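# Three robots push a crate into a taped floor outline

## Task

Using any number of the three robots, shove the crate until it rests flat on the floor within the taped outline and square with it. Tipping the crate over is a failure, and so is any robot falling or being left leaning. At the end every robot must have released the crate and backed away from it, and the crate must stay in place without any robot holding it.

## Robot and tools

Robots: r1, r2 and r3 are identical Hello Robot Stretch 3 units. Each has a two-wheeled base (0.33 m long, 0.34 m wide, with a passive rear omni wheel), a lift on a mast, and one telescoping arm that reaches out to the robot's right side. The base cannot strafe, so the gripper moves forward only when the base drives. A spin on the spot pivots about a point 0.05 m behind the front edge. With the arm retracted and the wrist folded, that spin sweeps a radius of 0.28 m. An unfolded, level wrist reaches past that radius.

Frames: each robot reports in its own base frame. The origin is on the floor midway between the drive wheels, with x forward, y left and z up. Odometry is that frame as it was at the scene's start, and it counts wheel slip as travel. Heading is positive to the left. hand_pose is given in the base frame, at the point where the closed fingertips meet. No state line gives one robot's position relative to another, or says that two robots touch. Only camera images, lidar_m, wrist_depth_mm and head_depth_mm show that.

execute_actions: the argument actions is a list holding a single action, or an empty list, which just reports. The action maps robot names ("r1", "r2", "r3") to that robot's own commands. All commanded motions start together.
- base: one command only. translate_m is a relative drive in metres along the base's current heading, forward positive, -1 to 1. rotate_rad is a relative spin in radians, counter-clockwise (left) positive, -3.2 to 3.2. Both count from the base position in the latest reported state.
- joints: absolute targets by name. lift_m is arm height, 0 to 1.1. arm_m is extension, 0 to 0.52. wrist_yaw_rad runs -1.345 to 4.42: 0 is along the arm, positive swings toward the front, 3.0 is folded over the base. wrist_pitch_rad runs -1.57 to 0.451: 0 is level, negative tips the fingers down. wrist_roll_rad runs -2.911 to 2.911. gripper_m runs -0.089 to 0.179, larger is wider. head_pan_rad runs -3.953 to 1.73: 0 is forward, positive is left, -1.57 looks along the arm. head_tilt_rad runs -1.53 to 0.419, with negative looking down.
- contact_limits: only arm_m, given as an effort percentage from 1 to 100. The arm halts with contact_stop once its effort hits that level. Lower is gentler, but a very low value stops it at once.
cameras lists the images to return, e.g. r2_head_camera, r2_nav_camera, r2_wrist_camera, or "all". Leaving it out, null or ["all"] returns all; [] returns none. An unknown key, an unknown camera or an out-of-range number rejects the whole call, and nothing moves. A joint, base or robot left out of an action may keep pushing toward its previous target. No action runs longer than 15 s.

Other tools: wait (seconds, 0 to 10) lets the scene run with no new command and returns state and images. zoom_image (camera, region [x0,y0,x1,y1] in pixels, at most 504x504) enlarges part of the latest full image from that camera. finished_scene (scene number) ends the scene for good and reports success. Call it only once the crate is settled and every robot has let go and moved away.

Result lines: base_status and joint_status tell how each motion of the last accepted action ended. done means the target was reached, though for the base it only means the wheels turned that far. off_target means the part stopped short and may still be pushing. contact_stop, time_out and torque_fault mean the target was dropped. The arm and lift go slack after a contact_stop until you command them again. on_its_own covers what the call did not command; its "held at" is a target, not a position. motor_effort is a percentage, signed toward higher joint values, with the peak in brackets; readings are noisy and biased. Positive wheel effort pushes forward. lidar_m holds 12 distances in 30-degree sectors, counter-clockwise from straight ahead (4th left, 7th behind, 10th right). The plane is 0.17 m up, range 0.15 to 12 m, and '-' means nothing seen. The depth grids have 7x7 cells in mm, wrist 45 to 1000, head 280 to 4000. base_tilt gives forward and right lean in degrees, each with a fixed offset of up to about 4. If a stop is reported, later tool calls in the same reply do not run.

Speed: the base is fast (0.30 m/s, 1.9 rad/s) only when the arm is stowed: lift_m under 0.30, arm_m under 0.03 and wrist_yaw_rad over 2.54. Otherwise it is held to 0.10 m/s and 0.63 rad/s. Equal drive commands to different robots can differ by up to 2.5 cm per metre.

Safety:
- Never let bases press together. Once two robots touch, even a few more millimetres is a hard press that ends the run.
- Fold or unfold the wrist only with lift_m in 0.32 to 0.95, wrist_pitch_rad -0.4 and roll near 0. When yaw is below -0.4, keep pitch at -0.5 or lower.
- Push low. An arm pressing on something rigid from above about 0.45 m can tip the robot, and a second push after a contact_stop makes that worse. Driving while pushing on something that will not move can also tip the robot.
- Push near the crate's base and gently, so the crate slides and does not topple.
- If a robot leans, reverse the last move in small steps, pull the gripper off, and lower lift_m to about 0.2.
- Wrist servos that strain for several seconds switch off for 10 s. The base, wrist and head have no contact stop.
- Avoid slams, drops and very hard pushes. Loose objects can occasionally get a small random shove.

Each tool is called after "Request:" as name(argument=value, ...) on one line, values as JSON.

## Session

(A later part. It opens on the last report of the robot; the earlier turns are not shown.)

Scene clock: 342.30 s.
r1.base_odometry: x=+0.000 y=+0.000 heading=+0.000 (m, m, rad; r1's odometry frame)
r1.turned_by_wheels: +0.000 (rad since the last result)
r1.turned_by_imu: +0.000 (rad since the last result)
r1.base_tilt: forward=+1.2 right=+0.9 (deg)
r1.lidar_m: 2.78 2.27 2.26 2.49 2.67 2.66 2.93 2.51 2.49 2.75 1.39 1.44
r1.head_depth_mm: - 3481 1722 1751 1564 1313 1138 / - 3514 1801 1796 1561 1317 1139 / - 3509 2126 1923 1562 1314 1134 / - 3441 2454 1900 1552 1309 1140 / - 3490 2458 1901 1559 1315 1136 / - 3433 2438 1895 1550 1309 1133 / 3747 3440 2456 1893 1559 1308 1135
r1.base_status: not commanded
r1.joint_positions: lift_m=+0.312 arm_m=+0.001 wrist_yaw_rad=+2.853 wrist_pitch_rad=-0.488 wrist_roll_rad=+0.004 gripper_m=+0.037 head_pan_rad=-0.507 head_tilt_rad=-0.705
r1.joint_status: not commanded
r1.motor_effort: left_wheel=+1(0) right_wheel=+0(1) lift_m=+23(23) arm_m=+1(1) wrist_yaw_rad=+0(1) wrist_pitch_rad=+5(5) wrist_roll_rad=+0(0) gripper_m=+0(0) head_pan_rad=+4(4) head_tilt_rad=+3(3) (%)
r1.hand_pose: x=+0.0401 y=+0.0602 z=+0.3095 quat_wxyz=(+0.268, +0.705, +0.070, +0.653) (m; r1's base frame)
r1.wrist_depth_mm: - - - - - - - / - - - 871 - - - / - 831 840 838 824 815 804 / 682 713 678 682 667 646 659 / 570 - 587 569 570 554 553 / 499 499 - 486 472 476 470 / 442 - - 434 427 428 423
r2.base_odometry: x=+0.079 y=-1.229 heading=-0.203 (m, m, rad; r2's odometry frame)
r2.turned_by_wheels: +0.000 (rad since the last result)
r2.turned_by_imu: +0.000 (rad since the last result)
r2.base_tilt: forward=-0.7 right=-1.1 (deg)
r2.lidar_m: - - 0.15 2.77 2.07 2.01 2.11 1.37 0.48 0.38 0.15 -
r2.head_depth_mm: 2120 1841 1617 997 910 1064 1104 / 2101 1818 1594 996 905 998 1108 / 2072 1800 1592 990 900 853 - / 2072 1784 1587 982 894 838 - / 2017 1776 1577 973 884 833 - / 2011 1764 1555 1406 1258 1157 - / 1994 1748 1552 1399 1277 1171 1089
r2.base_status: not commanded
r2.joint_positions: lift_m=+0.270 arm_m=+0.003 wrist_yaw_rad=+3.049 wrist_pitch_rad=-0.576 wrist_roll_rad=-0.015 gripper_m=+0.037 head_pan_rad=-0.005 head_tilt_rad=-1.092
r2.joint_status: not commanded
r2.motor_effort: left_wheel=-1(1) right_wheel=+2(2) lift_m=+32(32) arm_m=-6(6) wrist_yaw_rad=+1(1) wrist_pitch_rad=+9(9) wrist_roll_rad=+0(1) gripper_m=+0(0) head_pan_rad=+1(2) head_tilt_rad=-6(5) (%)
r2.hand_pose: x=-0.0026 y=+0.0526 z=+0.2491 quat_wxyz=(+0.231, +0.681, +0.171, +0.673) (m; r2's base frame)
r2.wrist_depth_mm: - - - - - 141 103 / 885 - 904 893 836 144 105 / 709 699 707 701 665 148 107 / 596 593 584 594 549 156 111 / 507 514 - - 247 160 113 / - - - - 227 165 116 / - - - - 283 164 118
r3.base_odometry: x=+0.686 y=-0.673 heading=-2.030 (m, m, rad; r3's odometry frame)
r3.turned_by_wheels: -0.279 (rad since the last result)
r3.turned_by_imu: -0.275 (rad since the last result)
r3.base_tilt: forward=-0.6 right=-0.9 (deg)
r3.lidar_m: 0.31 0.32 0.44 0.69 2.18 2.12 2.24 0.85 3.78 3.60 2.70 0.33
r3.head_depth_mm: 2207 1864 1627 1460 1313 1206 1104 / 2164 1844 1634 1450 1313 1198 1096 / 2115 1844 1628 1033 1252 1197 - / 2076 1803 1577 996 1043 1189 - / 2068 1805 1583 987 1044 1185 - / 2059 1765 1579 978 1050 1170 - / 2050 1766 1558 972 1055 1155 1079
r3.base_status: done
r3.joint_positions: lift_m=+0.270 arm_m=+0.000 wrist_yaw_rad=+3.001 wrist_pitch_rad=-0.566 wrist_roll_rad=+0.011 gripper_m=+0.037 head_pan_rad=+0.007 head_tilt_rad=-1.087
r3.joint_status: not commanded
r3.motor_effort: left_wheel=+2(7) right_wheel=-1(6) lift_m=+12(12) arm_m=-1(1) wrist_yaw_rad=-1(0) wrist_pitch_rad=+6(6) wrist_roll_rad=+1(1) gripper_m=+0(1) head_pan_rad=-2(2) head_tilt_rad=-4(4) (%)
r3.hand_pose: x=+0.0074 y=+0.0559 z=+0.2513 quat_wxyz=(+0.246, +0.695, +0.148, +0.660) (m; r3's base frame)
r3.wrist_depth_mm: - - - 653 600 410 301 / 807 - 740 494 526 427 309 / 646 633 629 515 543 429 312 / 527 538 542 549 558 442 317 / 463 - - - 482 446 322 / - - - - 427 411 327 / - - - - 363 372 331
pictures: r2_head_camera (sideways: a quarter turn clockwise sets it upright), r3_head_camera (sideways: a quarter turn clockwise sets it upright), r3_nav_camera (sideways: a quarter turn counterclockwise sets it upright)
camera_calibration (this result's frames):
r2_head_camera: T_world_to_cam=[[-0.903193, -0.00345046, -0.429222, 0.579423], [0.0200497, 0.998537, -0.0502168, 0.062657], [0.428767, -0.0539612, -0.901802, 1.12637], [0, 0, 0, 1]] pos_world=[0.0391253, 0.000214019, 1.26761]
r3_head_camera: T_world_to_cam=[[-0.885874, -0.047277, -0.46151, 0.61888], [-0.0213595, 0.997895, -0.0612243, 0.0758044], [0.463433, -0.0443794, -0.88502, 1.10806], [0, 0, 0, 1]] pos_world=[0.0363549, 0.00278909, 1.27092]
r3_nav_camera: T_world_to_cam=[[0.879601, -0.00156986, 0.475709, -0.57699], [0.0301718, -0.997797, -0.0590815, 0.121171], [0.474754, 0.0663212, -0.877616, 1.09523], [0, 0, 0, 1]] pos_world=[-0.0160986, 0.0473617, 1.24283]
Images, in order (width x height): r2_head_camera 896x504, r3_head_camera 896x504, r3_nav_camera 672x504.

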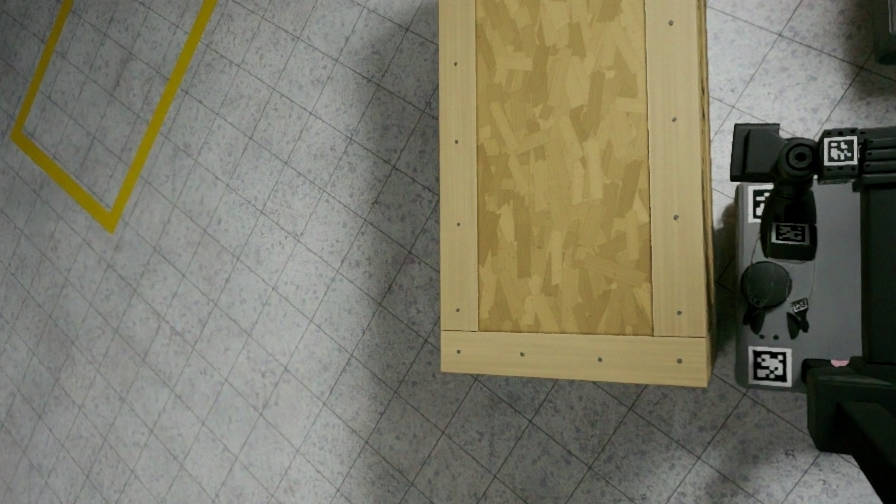

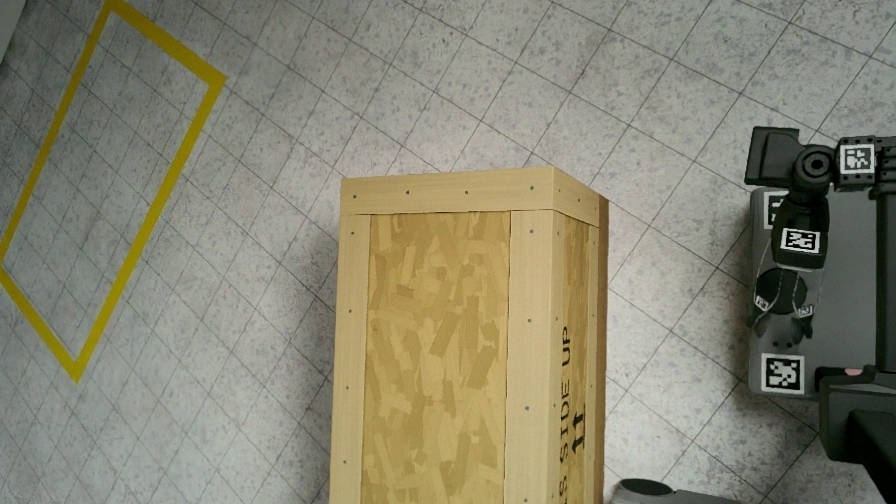

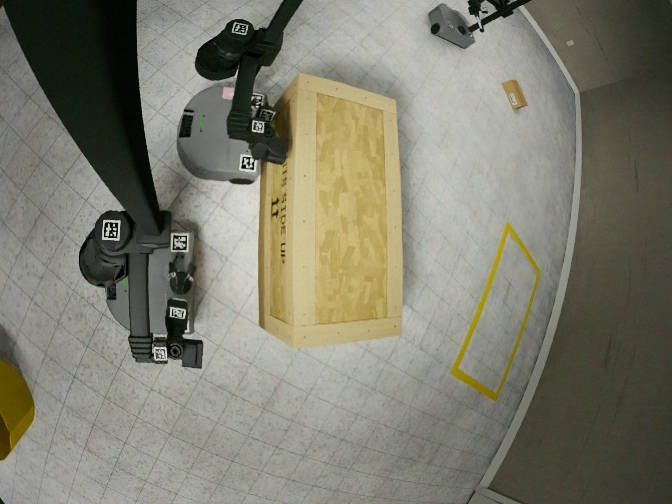

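Request:
execute_actions(actions=[{"r3":{"base":{"translate_m":0.25}}}], cameras=[])

Request:
execute_actions(actions=[{"r3":{"base":{"translate_m":0.15},"joints":{"arm_m":0.04}},"r2":{"base":{"translate_m":0.155},"joints":{"arm_m":0.04}}}], cameras=["r2_head_camera","r3_head_camera","r3_nav_camera"])

Scene clock: 357.30 s.
r1.base_odometry: x=+0.000 y=+0.000 heading=+0.000 (m, m, rad; r1's odometry frame)
r1.turned_by_wheels: +0.000 (rad since the last result)
r1.turned_by_imu: -0.001 (rad since the last result)
r1.base_tilt: forward=+1.2 right=+0.9 (deg)
r1.lidar_m: 2.78 2.27 2.26 2.50 2.66 2.65 2.93 2.51 2.49 2.75 1.39 1.43
r1.head_depth_mm: - 3284 1729 1735 1560 1323 1141 / - 3488 1803 1803 1561 1316 1136 / - 3478 2144 1911 1553 1317 1135 / - 3498 2468 1913 1553 1317 1136 / - 3418 2469 1891 1551 1315 1132 / - 3464 2471 1891 1554 1308 1138 / 3734 3473 2437 1896 1559 1309 1132
r1.base_status: not commanded
r1.joint_positions: lift_m=+0.312 arm_m=+0.001 wrist_yaw_rad=+2.853 wrist_pitch_rad=-0.488 wrist_roll_rad=+0.004 gripper_m=+0.037 head_pan_rad=-0.507 head_tilt_rad=-0.705
r1.joint_status: not commanded
r1.motor_effort: left_wheel=+0(0) right_wheel=+0(0) lift_m=+22(22) arm_m=+1(1) wrist_yaw_rad=+1(1) wrist_pitch_rad=+5(5) wrist_roll_rad=+0(0) gripper_m=+0(0) head_pan_rad=+4(4) head_tilt_rad=+4(3) (%)
r1.hand_pose: x=+0.0401 y=+0.0602 z=+0.3095 quat_wxyz=(+0.268, +0.705, +0.070, +0.653) (m; r1's base frame)
r1.wrist_depth_mm: - - - - - - - / - - - 889 - - - / - 849 849 820 811 822 812 / 674 698 680 668 660 661 662 / 574 - 571 569 568 554 553 / 500 511 - 491 475 488 479 / 443 - - 434 429 422 420
r2.base_odometry: x=+0.079 y=-1.229 heading=-0.203 (m, m, rad; r2's odometry frame)
r2.turned_by_wheels: +0.000 (rad since the last result)
r2.turned_by_imu: -0.002 (rad since the last result)
r2.base_tilt: forward=-0.7 right=-1.1 (deg)
r2.lidar_m: - - 0.15 2.77 2.07 2.01 2.10 1.37 1.37 0.38 0.15 -
r2.head_depth_mm: 2113 1823 1614 1006 909 1019 981 / 2098 1818 1617 992 908 994 1109 / 2074 1804 1594 988 899 857 - / 2046 1783 1598 981 894 841 - / 2044 1784 1580 979 887 833 - / 2028 1770 1560 1411 1265 1156 - / 2013 1757 1560 1403 1275 1166 1091
r2.base_status: not commanded
r2.joint_positions: lift_m=+0.270 arm_m=+0.003 wrist_yaw_rad=+3.049 wrist_pitch_rad=-0.576 wrist_roll_rad=-0.015 gripper_m=+0.037 head_pan_rad=-0.005 head_tilt_rad=-1.092
r2.joint_status: not commanded
r2.motor_effort: left_wheel=-1(1) right_wheel=+2(2) lift_m=+32(32) arm_m=-6(5) wrist_yaw_rad=+2(1) wrist_pitch_rad=+9(9) wrist_roll_rad=-1(1) gripper_m=+0(0) head_pan_rad=+2(2) head_tilt_rad=-5(6) (%)
r2.hand_pose: x=-0.0026 y=+0.0526 z=+0.2491 quat_wxyz=(+0.231, +0.681, +0.171, +0.673) (m; r2's base frame)
r2.wrist_depth_mm: - - - - - 141 104 / 919 - 884 892 846 145 105 / 704 707 723 707 680 148 107 / 582 586 579 588 548 155 111 / 504 518 - - 246 160 114 / - - - - 228 164 116 / - - - - 285 165 118
r3.base_odometry: x=+0.575 y=-0.897 heading=-2.030 (m, m, rad; r3's odometry frame)
r3.turned_by_wheels: +0.000 (rad since the last result)
r3.turned_by_imu: +0.000 (rad since the last result)
r3.base_tilt: forward=-0.7 right=-0.9 (deg)
r3.lidar_m: - - 0.15 0.24 2.40 2.34 2.46 1.08 3.90 3.31 0.15 -
r3.head_depth_mm: 2137 1869 1644 1474 1319 1205 1097 / 2156 1858 1641 1450 1308 1204 1103 / 2129 1836 1622 1432 916 843 - / 2109 1805 1589 1431 899 836 - / 2066 1780 1591 1427 891 831 - / 2064 1798 1577 1412 887 829 - / 2026 1759 1556 1398 878 823 1085
r3.base_status: done
r3.joint_positions: lift_m=+0.270 arm_m=+0.000 wrist_yaw_rad=+3.001 wrist_pitch_rad=-0.566 wrist_roll_rad=+0.011 gripper_m=+0.037 head_pan_rad=+0.007 head_tilt_rad=-1.088
r3.joint_status: not commanded
r3.motor_effort: left_wheel=+1(7) right_wheel=-1(5) lift_m=+12(12) arm_m=-1(1) wrist_yaw_rad=-1(1) wrist_pitch_rad=+6(6) wrist_roll_rad=+1(1) gripper_m=+0(1) head_pan_rad=-3(3) head_tilt_rad=-4(4) (%)
r3.hand_pose: x=+0.0074 y=+0.0559 z=+0.2513 quat_wxyz=(+0.246, +0.695, +0.148, +0.660) (m; r3's base frame)
r3.wrist_depth_mm: - - 642 359 145 91 67 / 794 - 481 393 155 94 68 / 640 512 475 419 160 96 69 / 534 527 529 463 167 101 70 / 463 - - - 159 103 71 / - - - - 149 106 74 / - - - - 208 107 76
pictures: none
No camera images: the call's "cameras" was empty. Leave "cameras" out to get every camera's image.

Scene clock: 360.30 s.
r1.base_odometry: x=+0.000 y=+0.000 heading=+0.000 (m, m, rad; r1's odometry frame)
r1.turned_by_wheels: +0.000 (rad since the last result)
r1.turned_by_imu: +0.000 (rad since the last result)
r1.base_tilt: forward=+1.2 right=+0.9 (deg)
r1.lidar_m: 2.77 2.27 2.25 2.49 2.67 2.66 2.93 2.51 2.49 2.74 1.38 1.42
r1.head_depth_mm: - 3180 1732 1741 1562 1317 1136 / - 3509 1798 1788 1562 1319 1135 / - 3509 2082 1901 1561 1312 1132 / - 3496 2454 1905 1555 1315 1133 / - 3448 2443 1904 1553 1314 1131 / - 3477 2478 1922 1550 1310 1136 / 3748 3496 2426 1910 1551 1311 1131
r1.base_status: not commanded
r1.joint_positions: lift_m=+0.312 arm_m=+0.001 wrist_yaw_rad=+2.853 wrist_pitch_rad=-0.488 wrist_roll_rad=+0.004 gripper_m=+0.037 head_pan_rad=-0.507 head_tilt_rad=-0.705
r1.joint_status: not commanded
r1.motor_effort: left_wheel=+0(0) right_wheel=-1(0) lift_m=+22(23) arm_m=+1(1) wrist_yaw_rad=-1(0) wrist_pitch_rad=+6(5) wrist_roll_rad=+0(0) gripper_m=-1(1) head_pan_rad=+4(4) head_tilt_rad=+3(4) (%)
r1.hand_pose: x=+0.0401 y=+0.0602 z=+0.3095 quat_wxyz=(+0.268, +0.705, +0.070, +0.653) (m; r1's base frame)
r1.wrist_depth_mm: - - - - - - - / - - - 893 - - - / - 855 835 837 825 812 818 / 670 712 674 669 682 670 668 / 569 - 582 578 577 553 553 / 495 497 - 485 466 481 487 / 443 - - 433 422 422 425
r2.base_odometry: x=+0.230 y=-1.260 heading=-0.202 (m, m, rad; r2's odometry frame)
r2.turned_by_wheels: +0.001 (rad since the last result)
r2.turned_by_imu: +0.023 (rad since the last result)
r2.base_tilt: forward=-0.7 right=-1.1 (deg)
r2.lidar_m: - - 4.58 2.77 2.10 2.05 2.17 1.40 1.42 0.21 0.15 -
r2.head_depth_mm: 2113 1825 1627 1453 910 852 971 / 2084 1833 1618 1454 904 838 1111 / 2083 1807 1600 1431 899 834 - / 2062 1806 1587 1424 895 828 - / 2050 1777 1583 1412 888 823 - / 2015 1773 1566 1407 1266 1152 - / 2000 1751 1562 1404 1270 1166 1094
r2.base_status: translate_m off_target (by the wheels' count: +0.1547 of +0.1550)
r2.joint_positions: lift_m=+0.270 arm_m=+0.040 wrist_yaw_rad=+3.050 wrist_pitch_rad=-0.576 wrist_roll_rad=-0.015 gripper_m=+0.037 head_pan_rad=-0.003 head_tilt_rad=-1.092
r2.joint_status: all done
r2.on_its_own: left_wheel is at rest, and its effort (+41) is outside its rest range (-18 to +18)
r2.motor_effort: left_wheel=+41(64) right_wheel=+16(79) lift_m=+37(37) arm_m=+4(13) wrist_yaw_rad=+0(12) wrist_pitch_rad=+9(9) wrist_roll_rad=+0(0) gripper_m=+0(1) head_pan_rad=+0(2) head_tilt_rad=-5(6) (%)
r2.hand_pose: x=-0.0027 y=+0.0162 z=+0.2490 quat_wxyz=(+0.231, +0.681, +0.172, +0.673) (m; r2's base frame)
r2.wrist_depth_mm: - - - - 152 94 69 / 885 899 897 897 162 97 70 / 702 705 709 706 169 99 71 / 581 592 606 594 176 104 72 / 516 - - - 170 107 74 / - - - - 156 110 77 / - - - - 193 110 79
r3.base_odometry: x=+0.509 y=-1.032 heading=-2.030 (m, m, rad; r3's odometry frame)
r3.turned_by_wheels: +0.000 (rad since the last result)
r3.turned_by_imu: +0.010 (rad since the last result)
r3.base_tilt: forward=-0.6 right=-0.9 (deg)
r3.lidar_m: - - 0.15 0.21 2.41 2.36 2.49 1.10 3.91 3.27 0.15 -
r3.head_depth_mm: 2139 1852 1639 1457 1319 1216 1106 / 2119 1839 1613 1441 1311 1199 1105 / 2108 1814 1608 1433 914 833 - / 2079 1801 1602 1432 897 825 - / 2043 1798 1584 1420 889 816 - / 2027 1766 1573 1405 884 816 - / 2032 1748 1563 1395 877 825 1078
r3.base_status: translate_m off_target (by the wheels' count: +0.1497 of +0.1500)
r3.joint_positions: lift_m=+0.270 arm_m=+0.040 wrist_yaw_rad=+3.002 wrist_pitch_rad=-0.572 wrist_roll_rad=+0.011 gripper_m=+0.037 head_pan_rad=+0.001 head_tilt_rad=-1.093
r3.joint_status: all done
r3.on_its_own: left_wheel is at rest, and its effort (+28) is outside its rest range (-18 to +18); right_wheel is at rest, and its effort (+27) is outside its rest range (-18 to +18)
r3.motor_effort: left_wheel=+28(61) right_wheel=+27(70) lift_m=+18(19) arm_m=+1(13) wrist_yaw_rad=-2(20) wrist_pitch_rad=+9(10) wrist_roll_rad=+1(1) gripper_m=+0(0) head_pan_rad=+0(1) head_tilt_rad=-2(4) (%)
r3.hand_pose: x=+0.0070 y=+0.0156 z=+0.2498 quat_wxyz=(+0.247, +0.694, +0.150, +0.659) (m; r3's base frame)
r3.wrist_depth_mm: - - 635 317 124 78 56 / 781 721 478 347 132 79 57 / 630 588 513 376 137 81 58 / 526 553 - 322 142 83 59 / - - - - 141 88 60 / - - - - 127 90 61 / - - - - 177 91 64
pictures: r2_head_camera (sideways: a quarter turn clockwise sets it upright), r3_head_camera (sideways: a quarter turn clockwise sets it upright), r3_nav_camera (sideways: a quarter turn counterclockwise sets it upright)
camera_calibration (this result's frames):
r2_head_camera: T_world_to_cam=[[-0.903133, -0.00532952, -0.429328, 0.57956], [0.0179783, 0.998577, -0.0502151, 0.0626674], [0.428984, -0.0530695, -0.901752, 1.1263], [0, 0, 0, 1]] pos_world=[0.0391288, 0.000282708, 1.26761]
r3_head_camera: T_world_to_cam=[[-0.888619, -0.0421607, -0.456705, 0.612638], [-0.0159259, 0.998002, -0.0611431, 0.0756652], [0.45837, -0.0470594, -0.887514, 1.11134], [0, 0, 0, 1]] pos_world=[0.0362023, 0.00261414, 1.27075]
r3_nav_camera: T_world_to_cam=[[0.88214, -0.00664903, 0.47094, -0.570793], [0.0240872, -0.997955, -0.0592086, 0.121373], [0.47037, 0.0635739, -0.880176, 1.09858], [0, 0, 0, 1]] pos_world=[-0.0161442, 0.0474889, 1.24294]
Images, in order (width x height): r2_head_camera 896x504, r3_head_camera 896x504, r3_nav_camera 672x504.

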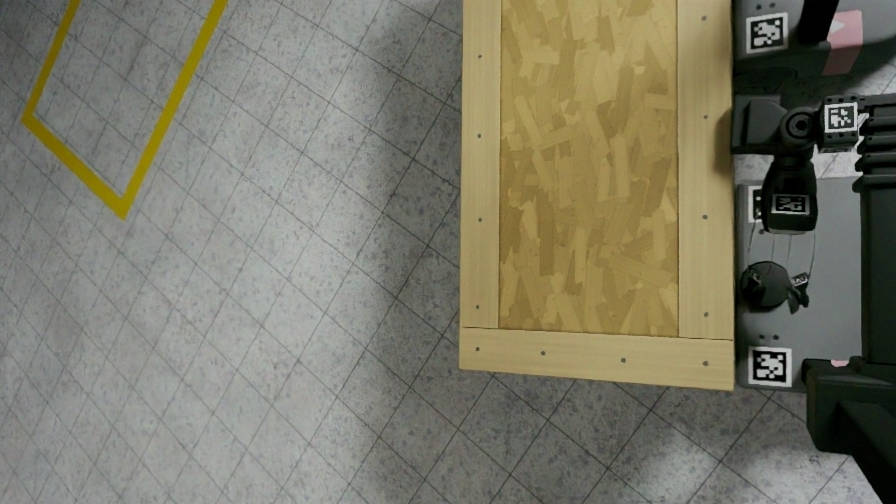

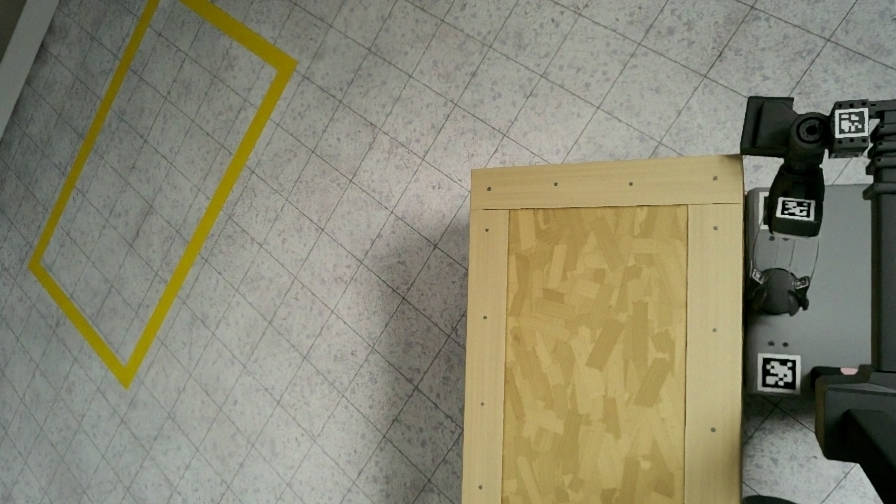

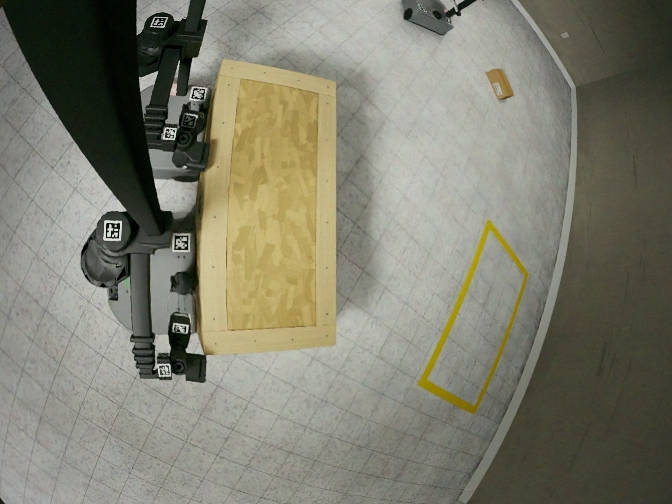

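Request:
execute_actions(actions=[{"r3":{"base":{"translate_m":-0.01},"joints":{"arm_m":0.001,"lift_m":0.305}},"r2":{"base":{"translate_m":-0.01},"joints":{"arm_m":0.004,"lift_m":0.305}}}], cameras=["r1_head_camera","r2_nav_camera"])

Scene clock: 382.33 s.
r1.base_odometry: x=+0.000 y=+0.000 heading=+0.000 (m, m, rad; r1's odometry frame)
r1.turned_by_wheels: +0.000 (rad since the last result)
r1.turned_by_imu: -0.001 (rad since the last result)
r1.base_tilt: forward=+1.2 right=+0.9 (deg)
r1.lidar_m: 2.77 2.28 2.26 2.49 2.68 2.66 2.93 2.51 2.49 2.75 1.38 1.42
r1.head_depth_mm: - 3137 1739 1754 1564 1316 1133 / - 3449 1803 1793 1565 1317 1136 / - 3488 2103 1916 1562 1315 1136 / - 3469 2442 1906 1556 1319 1136 / - 3471 2453 1908 1555 1309 1138 / - 3442 2439 1885 1552 1309 1132 / 3730 3464 2465 1911 1542 1309 1132
r1.base_status: not commanded
r1.joint_positions: lift_m=+0.312 arm_m=+0.001 wrist_yaw_rad=+2.853 wrist_pitch_rad=-0.488 wrist_roll_rad=+0.004 gripper_m=+0.037 head_pan_rad=-0.507 head_tilt_rad=-0.705
r1.joint_status: not commanded
r1.motor_effort: left_wheel=+0(0) right_wheel=+0(0) lift_m=+22(22) arm_m=+1(1) wrist_yaw_rad=+0(0) wrist_pitch_rad=+5(5) wrist_roll_rad=+0(0) gripper_m=+0(1) head_pan_rad=+5(4) head_tilt_rad=+4(3) (%)
r1.hand_pose: x=+0.0401 y=+0.0602 z=+0.3095 quat_wxyz=(+0.268, +0.705, +0.070, +0.653) (m; r1's base frame)
r1.wrist_depth_mm: - - - - - - - / - - - 893 - - - / - 865 838 861 816 826 802 / 669 711 673 683 666 670 653 / 582 - 588 562 578 565 561 / 500 498 - 497 474 479 473 / 441 - - 428 427 421 422
r2.base_odometry: x=+0.221 y=-1.258 heading=-0.202 (m, m, rad; r2's odometry frame)
r2.turned_by_wheels: +0.000 (rad since the last result)
r2.turned_by_imu: -0.002 (rad since the last result)
r2.base_tilt: forward=-0.8 right=-1.3 (deg)
r2.lidar_m: - - 4.50 2.76 2.09 2.05 2.15 1.39 1.40 0.25 0.15 -
r2.head_depth_mm: 2109 1823 1624 1448 907 854 975 / 2097 1829 1607 1446 905 848 1110 / 2089 1812 1615 1433 902 836 - / 2044 1798 1599 1425 895 831 - / 2029 1796 1575 1423 889 822 - / 2028 1752 1573 1407 1264 1143 - / 2017 1740 1557 1396 1270 1172 1089
r2.base_status: done
r2.joint_positions: lift_m=+0.305 arm_m=+0.004 wrist_yaw_rad=+3.050 wrist_pitch_rad=-0.576 wrist_roll_rad=-0.015 gripper_m=+0.037 head_pan_rad=-0.003 head_tilt_rad=-1.092
r2.joint_status: all done
r2.motor_effort: left_wheel=+1(37) right_wheel=+0(16) lift_m=+56(58) arm_m=-6(7) wrist_yaw_rad=+0(0) wrist_pitch_rad=+9(8) wrist_roll_rad=+0(0) gripper_m=+0(0) head_pan_rad=+2(1) head_tilt_rad=-6(6) (%)
r2.hand_pose: x=-0.0027 y=+0.0515 z=+0.2834 quat_wxyz=(+0.231, +0.681, +0.172, +0.673) (m; r2's base frame)
r2.wrist_depth_mm: - - - - 174 108 87 / 986 - 990 972 180 110 80 / 768 780 780 794 186 113 81 / 640 643 642 628 196 116 83 / 552 554 - 560 193 119 84 / 480 - - - 178 126 86 / - - - - 233 125 87
r3.base_odometry: x=+0.514 y=-1.023 heading=-2.030 (m, m, rad; r3's odometry frame)
r3.turned_by_wheels: +0.000 (rad since the last result)
r3.turned_by_imu: -0.001 (rad since the last result)
r3.base_tilt: forward=-0.5 right=-0.8 (deg)
r3.lidar_m: - - 0.15 0.24 2.40 2.35 2.48 1.09 3.92 3.26 0.15 -
r3.head_depth_mm: 2114 1847 1644 1460 1324 1199 1105 / 2119 1825 1621 1453 1317 1196 1099 / 2095 1828 1608 1438 912 844 - / 2087 1811 1588 1421 895 837 - / 2066 1777 1589 1420 888 830 - / 2035 1785 1575 1412 886 824 - / 2028 1752 1552 1402 877 826 1088
r3.base_status: done
r3.joint_positions: lift_m=+0.305 arm_m=+0.001 wrist_yaw_rad=+3.002 wrist_pitch_rad=-0.572 wrist_roll_rad=+0.011 gripper_m=+0.037 head_pan_rad=+0.001 head_tilt_rad=-1.093
r3.joint_status: all done
r3.motor_effort: left_wheel=+0(25) right_wheel=+1(25) lift_m=+23(24) arm_m=-5(4) wrist_yaw_rad=-3(1) wrist_pitch_rad=+8(9) wrist_roll_rad=+1(1) gripper_m=+0(1) head_pan_rad=+1(0) head_tilt_rad=-2(2) (%)
r3.hand_pose: x=+0.0070 y=+0.0542 z=+0.2844 quat_wxyz=(+0.247, +0.694, +0.150, +0.659) (m; r3's base frame)
r3.wrist_depth_mm: - - - 364 144 95 84 / 858 - 554 401 149 93 68 / 698 667 481 437 155 94 68 / 569 573 545 472 165 97 69 / 494 501 - 512 157 99 70 / 443 - - - 147 104 71 / - - - - 206 105 72
pictures: r1_head_camera (sideways: a quarter turn clockwise sets it upright), r2_nav_camera (sideways: a quarter turn counterclockwise sets it upright)
camera_calibration (this result's frames):
r1_head_camera: T_world_to_cam=[[-0.595032, 0.287506, -0.750518, 0.998995], [0.447094, 0.894409, -0.0118415, 0.0152469], [0.667865, -0.342598, -0.660744, 0.815553], [0, 0, 0, 1]] pos_world=[0.0429376, -0.0214472, 1.28882]
r2_nav_camera: T_world_to_cam=[[0.88723, 0.0413367, 0.459472, -0.562184], [0.0444751, -0.999003, 0.00399549, 0.0529934], [0.459179, 0.0168902, -0.888183, 1.10988], [0, 0, 0, 1]] pos_world=[-0.013203, 0.0574334, 1.24387]
Images, in order (width x height): r1_head_camera 896x504, r2_nav_camera 672x504.

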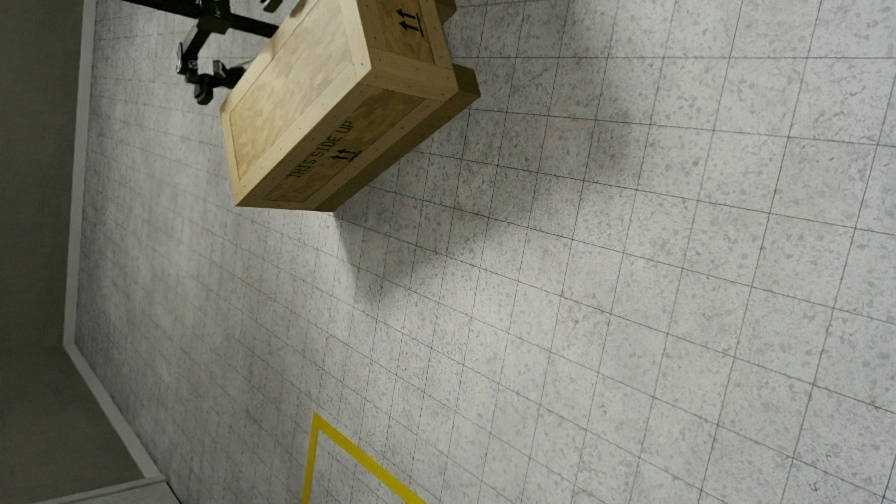

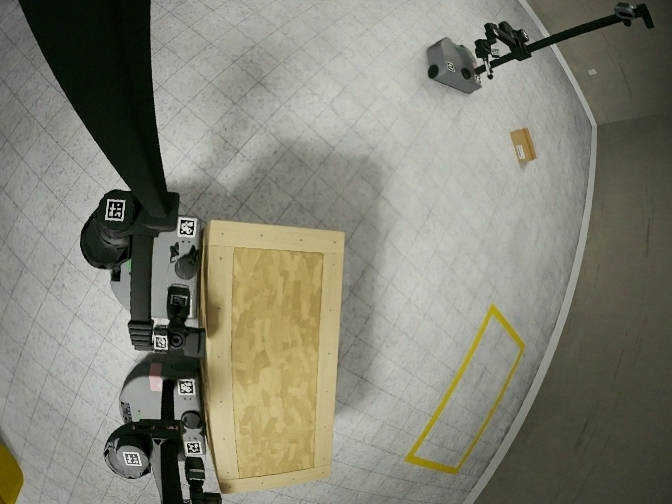

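Request:
execute_actions(actions=[{"r3":{"joints":{"lift_m":0.55}},"r2":{"joints":{"lift_m":0.55}}}], cameras=[])

Request:
execute_actions(actions=[{"r3":{"base":{"translate_m":0.25}},"r2":{"base":{"translate_m":0.25}}}], cameras=["r1_head_camera","r2_head_camera","r3_head_camera"])

Scene clock: 451.33 s.
r1.base_odometry: x=+0.000 y=+0.000 heading=+0.000 (m, m, rad; r1's odometry frame)
r1.turned_by_wheels: +0.000 (rad since the last result)
r1.turned_by_imu: -0.001 (rad since the last result)
r1.base_tilt: forward=+1.2 right=+0.8 (deg)
r1.lidar_m: 2.78 2.27 2.26 2.49 2.67 2.66 2.92 2.51 2.49 2.75 1.38 1.42
r1.head_depth_mm: - 2988 1732 1750 1560 1320 1139 / - 3499 1812 1802 1551 1306 1139 / - 3498 2100 1912 1556 1317 1135 / - 3416 2456 1919 1564 1310 1136 / - 3494 2441 1908 1552 1308 1133 / - 3494 2490 1900 1549 1312 1126 / 3805 3508 2450 1909 1557 1311 1139
r1.base_status: not commanded
r1.joint_positions: lift_m=+0.312 arm_m=+0.001 wrist_yaw_rad=+2.853 wrist_pitch_rad=-0.488 wrist_roll_rad=+0.004 gripper_m=+0.037 head_pan_rad=-0.507 head_tilt_rad=-0.705
r1.joint_status: not commanded
r1.motor_effort: left_wheel=+1(0) right_wheel=+0(1) lift_m=+23(23) arm_m=+1(1) wrist_yaw_rad=+1(1) wrist_pitch_rad=+5(5) wrist_roll_rad=+0(0) gripper_m=+0(0) head_pan_rad=+4(4) head_tilt_rad=+3(3) (%)
r1.hand_pose: x=+0.0401 y=+0.0602 z=+0.3095 quat_wxyz=(+0.268, +0.705, +0.070, +0.653) (m; r1's base frame)
r1.wrist_depth_mm: - - - - - - - / - - - 922 - - - / - 870 833 828 817 821 816 / 673 730 682 669 662 665 650 / 567 - 601 565 582 547 554 / 496 501 - 487 477 489 478 / 449 - - 435 424 425 424
r2.base_odometry: x=+0.221 y=-1.258 heading=-0.202 (m, m, rad; r2's odometry frame)
r2.turned_by_wheels: +0.000 (rad since the last result)
r2.turned_by_imu: -0.002 (rad since the last result)
r2.base_tilt: forward=-0.7 right=-1.2 (deg)
r2.lidar_m: - - 4.49 2.76 2.10 2.04 2.16 1.39 1.41 0.25 0.15 -
r2.head_depth_mm: 2102 1843 1619 1450 907 850 961 / 2083 1820 1607 1450 907 835 - / 2088 1795 1596 1429 900 840 - / 2051 1791 1581 1426 892 828 - / 2031 1777 1576 1417 892 823 - / 2011 1767 1570 1407 1265 1148 1103 / 1999 1745 1554 1397 1271 1168 1096
r2.base_status: not commanded
r2.joint_positions: lift_m=+0.550 arm_m=+0.004 wrist_yaw_rad=+3.050 wrist_pitch_rad=-0.576 wrist_roll_rad=-0.015 gripper_m=+0.037 head_pan_rad=-0.003 head_tilt_rad=-1.092
r2.joint_status: all done
r2.motor_effort: left_wheel=+1(0) right_wheel=+0(1) lift_m=+56(58) arm_m=-6(6) wrist_yaw_rad=+1(1) wrist_pitch_rad=+9(9) wrist_roll_rad=+0(0) gripper_m=+0(1) head_pan_rad=+1(1) head_tilt_rad=-6(6) (%)
r2.hand_pose: x=-0.0027 y=+0.0515 z=+0.5284 quat_wxyz=(+0.231, +0.681, +0.172, +0.673) (m; r2's base frame)
r2.wrist_depth_mm: - - - - - - - / - - - - - - - / - - - - - - - / - - - - 989 - - / 848 878 - 865 894 864 868 / 768 756 - 753 318 311 310 / 675 677 646 662 276 277 275
r3.base_odometry: x=+0.514 y=-1.023 heading=-2.030 (m, m, rad; r3's odometry frame)
r3.turned_by_wheels: +0.000 (rad since the last result)
r3.turned_by_imu: -0.001 (rad since the last result)
r3.base_tilt: forward=-0.6 right=-0.8 (deg)
r3.lidar_m: - - 0.15 0.24 2.40 2.35 2.48 1.09 3.92 3.29 0.15 -
r3.head_depth_mm: 2112 1856 1632 1455 1313 1211 1106 / 2129 1842 1634 1452 1308 1212 - / 2113 1827 1604 1441 909 854 1071 / 2069 1796 1589 1442 899 832 - / 2027 1776 1578 1425 891 825 - / 2037 1779 1566 1406 886 831 - / 2021 1775 1560 1398 881 823 1087
r3.base_status: not commanded
r3.joint_positions: lift_m=+0.550 arm_m=+0.001 wrist_yaw_rad=+3.002 wrist_pitch_rad=-0.572 wrist_roll_rad=+0.011 gripper_m=+0.037 head_pan_rad=+0.001 head_tilt_rad=-1.093
r3.joint_status: all done
r3.motor_effort: left_wheel=+0(0) right_wheel=+1(1) lift_m=+23(24) arm_m=-5(5) wrist_yaw_rad=-2(2) wrist_pitch_rad=+9(9) wrist_roll_rad=+1(1) gripper_m=+0(0) head_pan_rad=+0(0) head_tilt_rad=-2(2) (%)
r3.hand_pose: x=+0.0070 y=+0.0542 z=+0.5294 quat_wxyz=(+0.248, +0.694, +0.150, +0.659) (m; r3's base frame)
r3.wrist_depth_mm: - - - - - - - / - - - 626 604 - - / - - 801 511 477 480 - / 907 914 696 472 398 403 403 / 774 786 - 608 341 342 344 / 694 681 - 639 300 296 299 / 613 620 - 489 260 264 266
pictures: none
No camera images: the call's "cameras" was empty. Leave "cameras" out to get every camera's image.

Scene clock: 455.90 s.
r1.base_odometry: x=+0.000 y=+0.000 heading=+0.000 (m, m, rad; r1's odometry frame)
r1.turned_by_wheels: +0.000 (rad since the last result)
r1.turned_by_imu: -0.001 (rad since the last result)
r1.base_tilt: forward=+1.3 right=+0.9 (deg)
r1.lidar_m: 2.78 2.27 2.26 2.48 2.66 2.66 2.92 2.51 2.49 2.75 1.37 1.39
r1.head_depth_mm: - 2974 1728 1741 1569 1312 1143 / - 3291 1775 1774 1562 1315 1137 / - 3467 2038 1914 1553 1315 1138 / - 3473 2462 1910 1550 1311 1140 / - 3483 2472 1911 1550 1310 1139 / - 3483 2443 1894 1554 1312 1132 / 3812 3473 2450 1901 1551 1310 1128
r1.base_status: not commanded
r1.joint_positions: lift_m=+0.312 arm_m=+0.001 wrist_yaw_rad=+2.853 wrist_pitch_rad=-0.488 wrist_roll_rad=+0.004 gripper_m=+0.037 head_pan_rad=-0.507 head_tilt_rad=-0.705
r1.joint_status: not commanded
r1.motor_effort: left_wheel=+0(0) right_wheel=-1(0) lift_m=+23(22) arm_m=+1(1) wrist_yaw_rad=-2(1) wrist_pitch_rad=+5(5) wrist_roll_rad=+0(0) gripper_m=+0(0) head_pan_rad=+4(4) head_tilt_rad=+4(4) (%)
r1.hand_pose: x=+0.0401 y=+0.0602 z=+0.3095 quat_wxyz=(+0.268, +0.705, +0.070, +0.653) (m; r1's base frame)
r1.wrist_depth_mm: - - - - - - - / - - - 895 - - - / - 863 833 822 827 824 817 / 677 712 675 667 677 646 655 / 570 - 593 561 569 564 561 / 492 502 - 490 476 475 480 / 443 - - 435 429 425 419
r2.base_odometry: x=+0.465 y=-1.308 heading=-0.201 (m, m, rad; r2's odometry frame)
r2.turned_by_wheels: +0.001 (rad since the last result)
r2.turned_by_imu: +0.022 (rad since the last result)
r2.base_tilt: forward=-0.7 right=-1.2 (deg)
r2.lidar_m: - - 4.60 2.74 2.11 2.07 2.21 1.41 1.46 0.21 0.15 -
r2.head_depth_mm: 2125 1835 1624 1462 913 852 957 / 2111 1812 1614 1450 904 838 - / 2089 1790 1592 1436 901 841 - / 2050 1796 1594 1434 896 826 - / 2049 1776 1575 1413 891 824 - / 2009 1774 1571 1410 1262 1146 1107 / 1997 1743 1547 1401 1272 1162 1093
r2.base_status: translate_m off_target (by the wheels' count: +0.2497 of +0.2500)
r2.joint_positions: lift_m=+0.550 arm_m=+0.004 wrist_yaw_rad=+3.050 wrist_pitch_rad=-0.577 wrist_roll_rad=-0.015 gripper_m=+0.037 head_pan_rad=-0.003 head_tilt_rad=-1.092
r2.joint_status: not commanded
r2.on_its_own: left_wheel is at rest, and its effort (+45) is outside its rest range (-18 to +18); right_wheel is at rest, and its effort (+21) is outside its rest range (-18 to +18)
r2.motor_effort: left_wheel=+45(53) right_wheel=+21(63) lift_m=+49(56) arm_m=-4(6) wrist_yaw_rad=+1(0) wrist_pitch_rad=+9(9) wrist_roll_rad=-1(0) gripper_m=-1(1) head_pan_rad=+1(1) head_tilt_rad=-5(6) (%)
r2.hand_pose: x=-0.0028 y=+0.0515 z=+0.5285 quat_wxyz=(+0.231, +0.681, +0.172, +0.673) (m; r2's base frame)
r2.wrist_depth_mm: - - - - - - - / - - - - - - - / - - - - - - - / - - - - - - - / 858 885 - 884 863 873 870 / 775 745 - 753 318 310 309 / 674 673 663 673 271 276 278
r3.base_odometry: x=+0.403 y=-1.246 heading=-2.030 (m, m, rad; r3's odometry frame)
r3.turned_by_wheels: +0.000 (rad since the last result)
r3.turned_by_imu: +0.021 (rad since the last result)
r3.base_tilt: forward=-0.6 right=-0.8 (deg)
r3.lidar_m: - - 0.15 0.21 2.42 2.37 1.25 1.13 3.94 3.19 0.15 -
r3.head_depth_mm: 2114 1856 1642 1472 1318 1206 1098 / 2129 1863 1630 1453 1309 1210 - / 2120 1822 1602 1439 916 832 1069 / 2103 1798 1603 1417 896 825 - / 2037 1803 1586 1424 894 823 - / 2047 1779 1569 1419 883 817 - / 2019 1763 1551 1401 877 814 1078
r3.base_status: translate_m off_target (by the wheels' count: +0.2497 of +0.2500)
r3.joint_positions: lift_m=+0.550 arm_m=+0.001 wrist_yaw_rad=+3.001 wrist_pitch_rad=-0.570 wrist_roll_rad=+0.011 gripper_m=+0.037 head_pan_rad=+0.001 head_tilt_rad=-1.091
r3.joint_status: not commanded
r3.on_its_own: left_wheel is at rest, and its effort (+29) is outside its rest range (-18 to +18); right_wheel is at rest, and its effort (+22) is outside its rest range (-18 to +18)
r3.motor_effort: left_wheel=+29(55) right_wheel=+22(53) lift_m=+18(23) arm_m=-2(5) wrist_yaw_rad=-1(3) wrist_pitch_rad=+8(9) wrist_roll_rad=+1(1) gripper_m=+0(0) head_pan_rad=+0(0) head_tilt_rad=-2(3) (%)
r3.hand_pose: x=+0.0073 y=+0.0547 z=+0.5301 quat_wxyz=(+0.247, +0.694, +0.149, +0.659) (m; r3's base frame)
r3.wrist_depth_mm: - - - - - - - / - - - 622 604 - - / - - 819 494 481 488 - / 906 931 703 418 394 403 406 / 786 794 - 557 340 342 347 / 684 679 - 545 305 298 299 / 612 618 - 428 260 263 265
pictures: r1_head_camera (sideways: a quarter turn clockwise sets it upright), r2_head_camera (sideways: a quarter turn clockwise sets it upright), r3_head_camera (sideways: a quarter turn clockwise sets it upright)
camera_calibration (this result's frames):
r1_head_camera: T_world_to_cam=[[-0.595032, 0.287506, -0.750518, 0.998995], [0.447093, 0.894409, -0.0118415, 0.015247], [0.667866, -0.342598, -0.660744, 0.815553], [0, 0, 0, 1]] pos_world=[0.0429376, -0.0214472, 1.28882]
r2_head_camera: T_world_to_cam=[[-0.903136, -0.00532949, -0.429322, 0.579553], [0.017978, 0.998577, -0.0502152, 0.0626675], [0.428979, -0.0530695, -0.901754, 1.1263], [0, 0, 0, 1]] pos_world=[0.0391286, 0.000282708, 1.26761]
r3_head_camera: T_world_to_cam=[[-0.887955, -0.0421601, -0.457994, 0.614312], [-0.0158371, 0.998002, -0.061165, 0.0756933], [0.459657, -0.0470585, -0.886849, 1.11046], [0, 0, 0, 1]] pos_world=[0.0362475, 0.00261417, 1.27079]
Images, in order (width x height): r1_head_camera 896x504, r2_head_camera 896x504, r3_head_camera 896x504.

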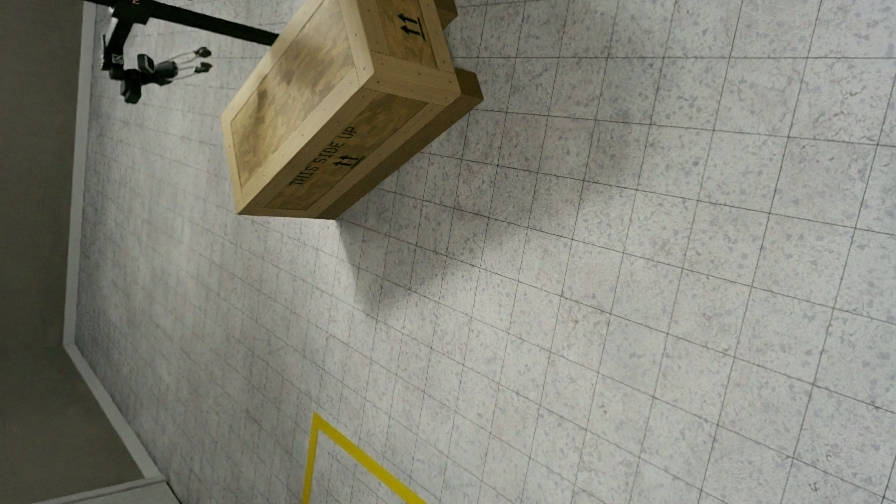

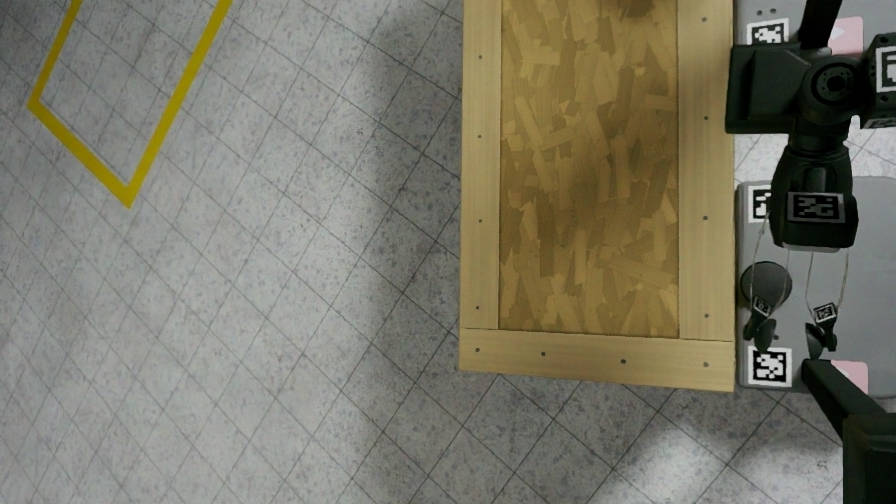

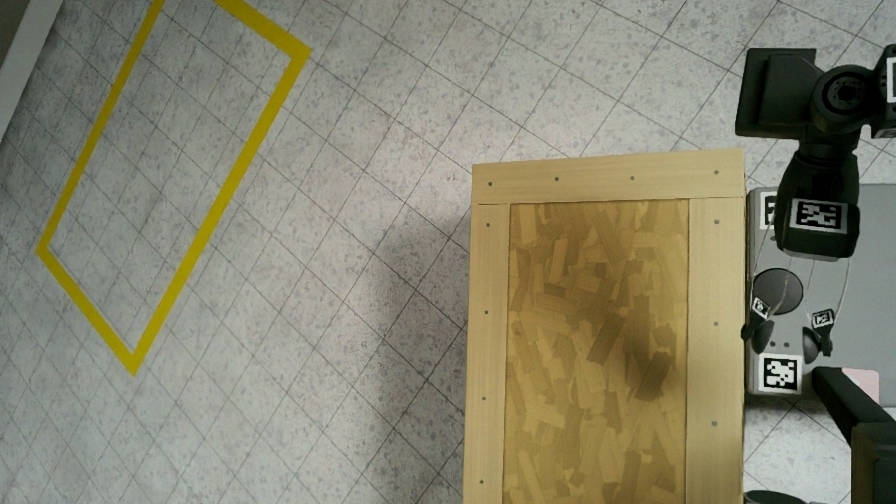

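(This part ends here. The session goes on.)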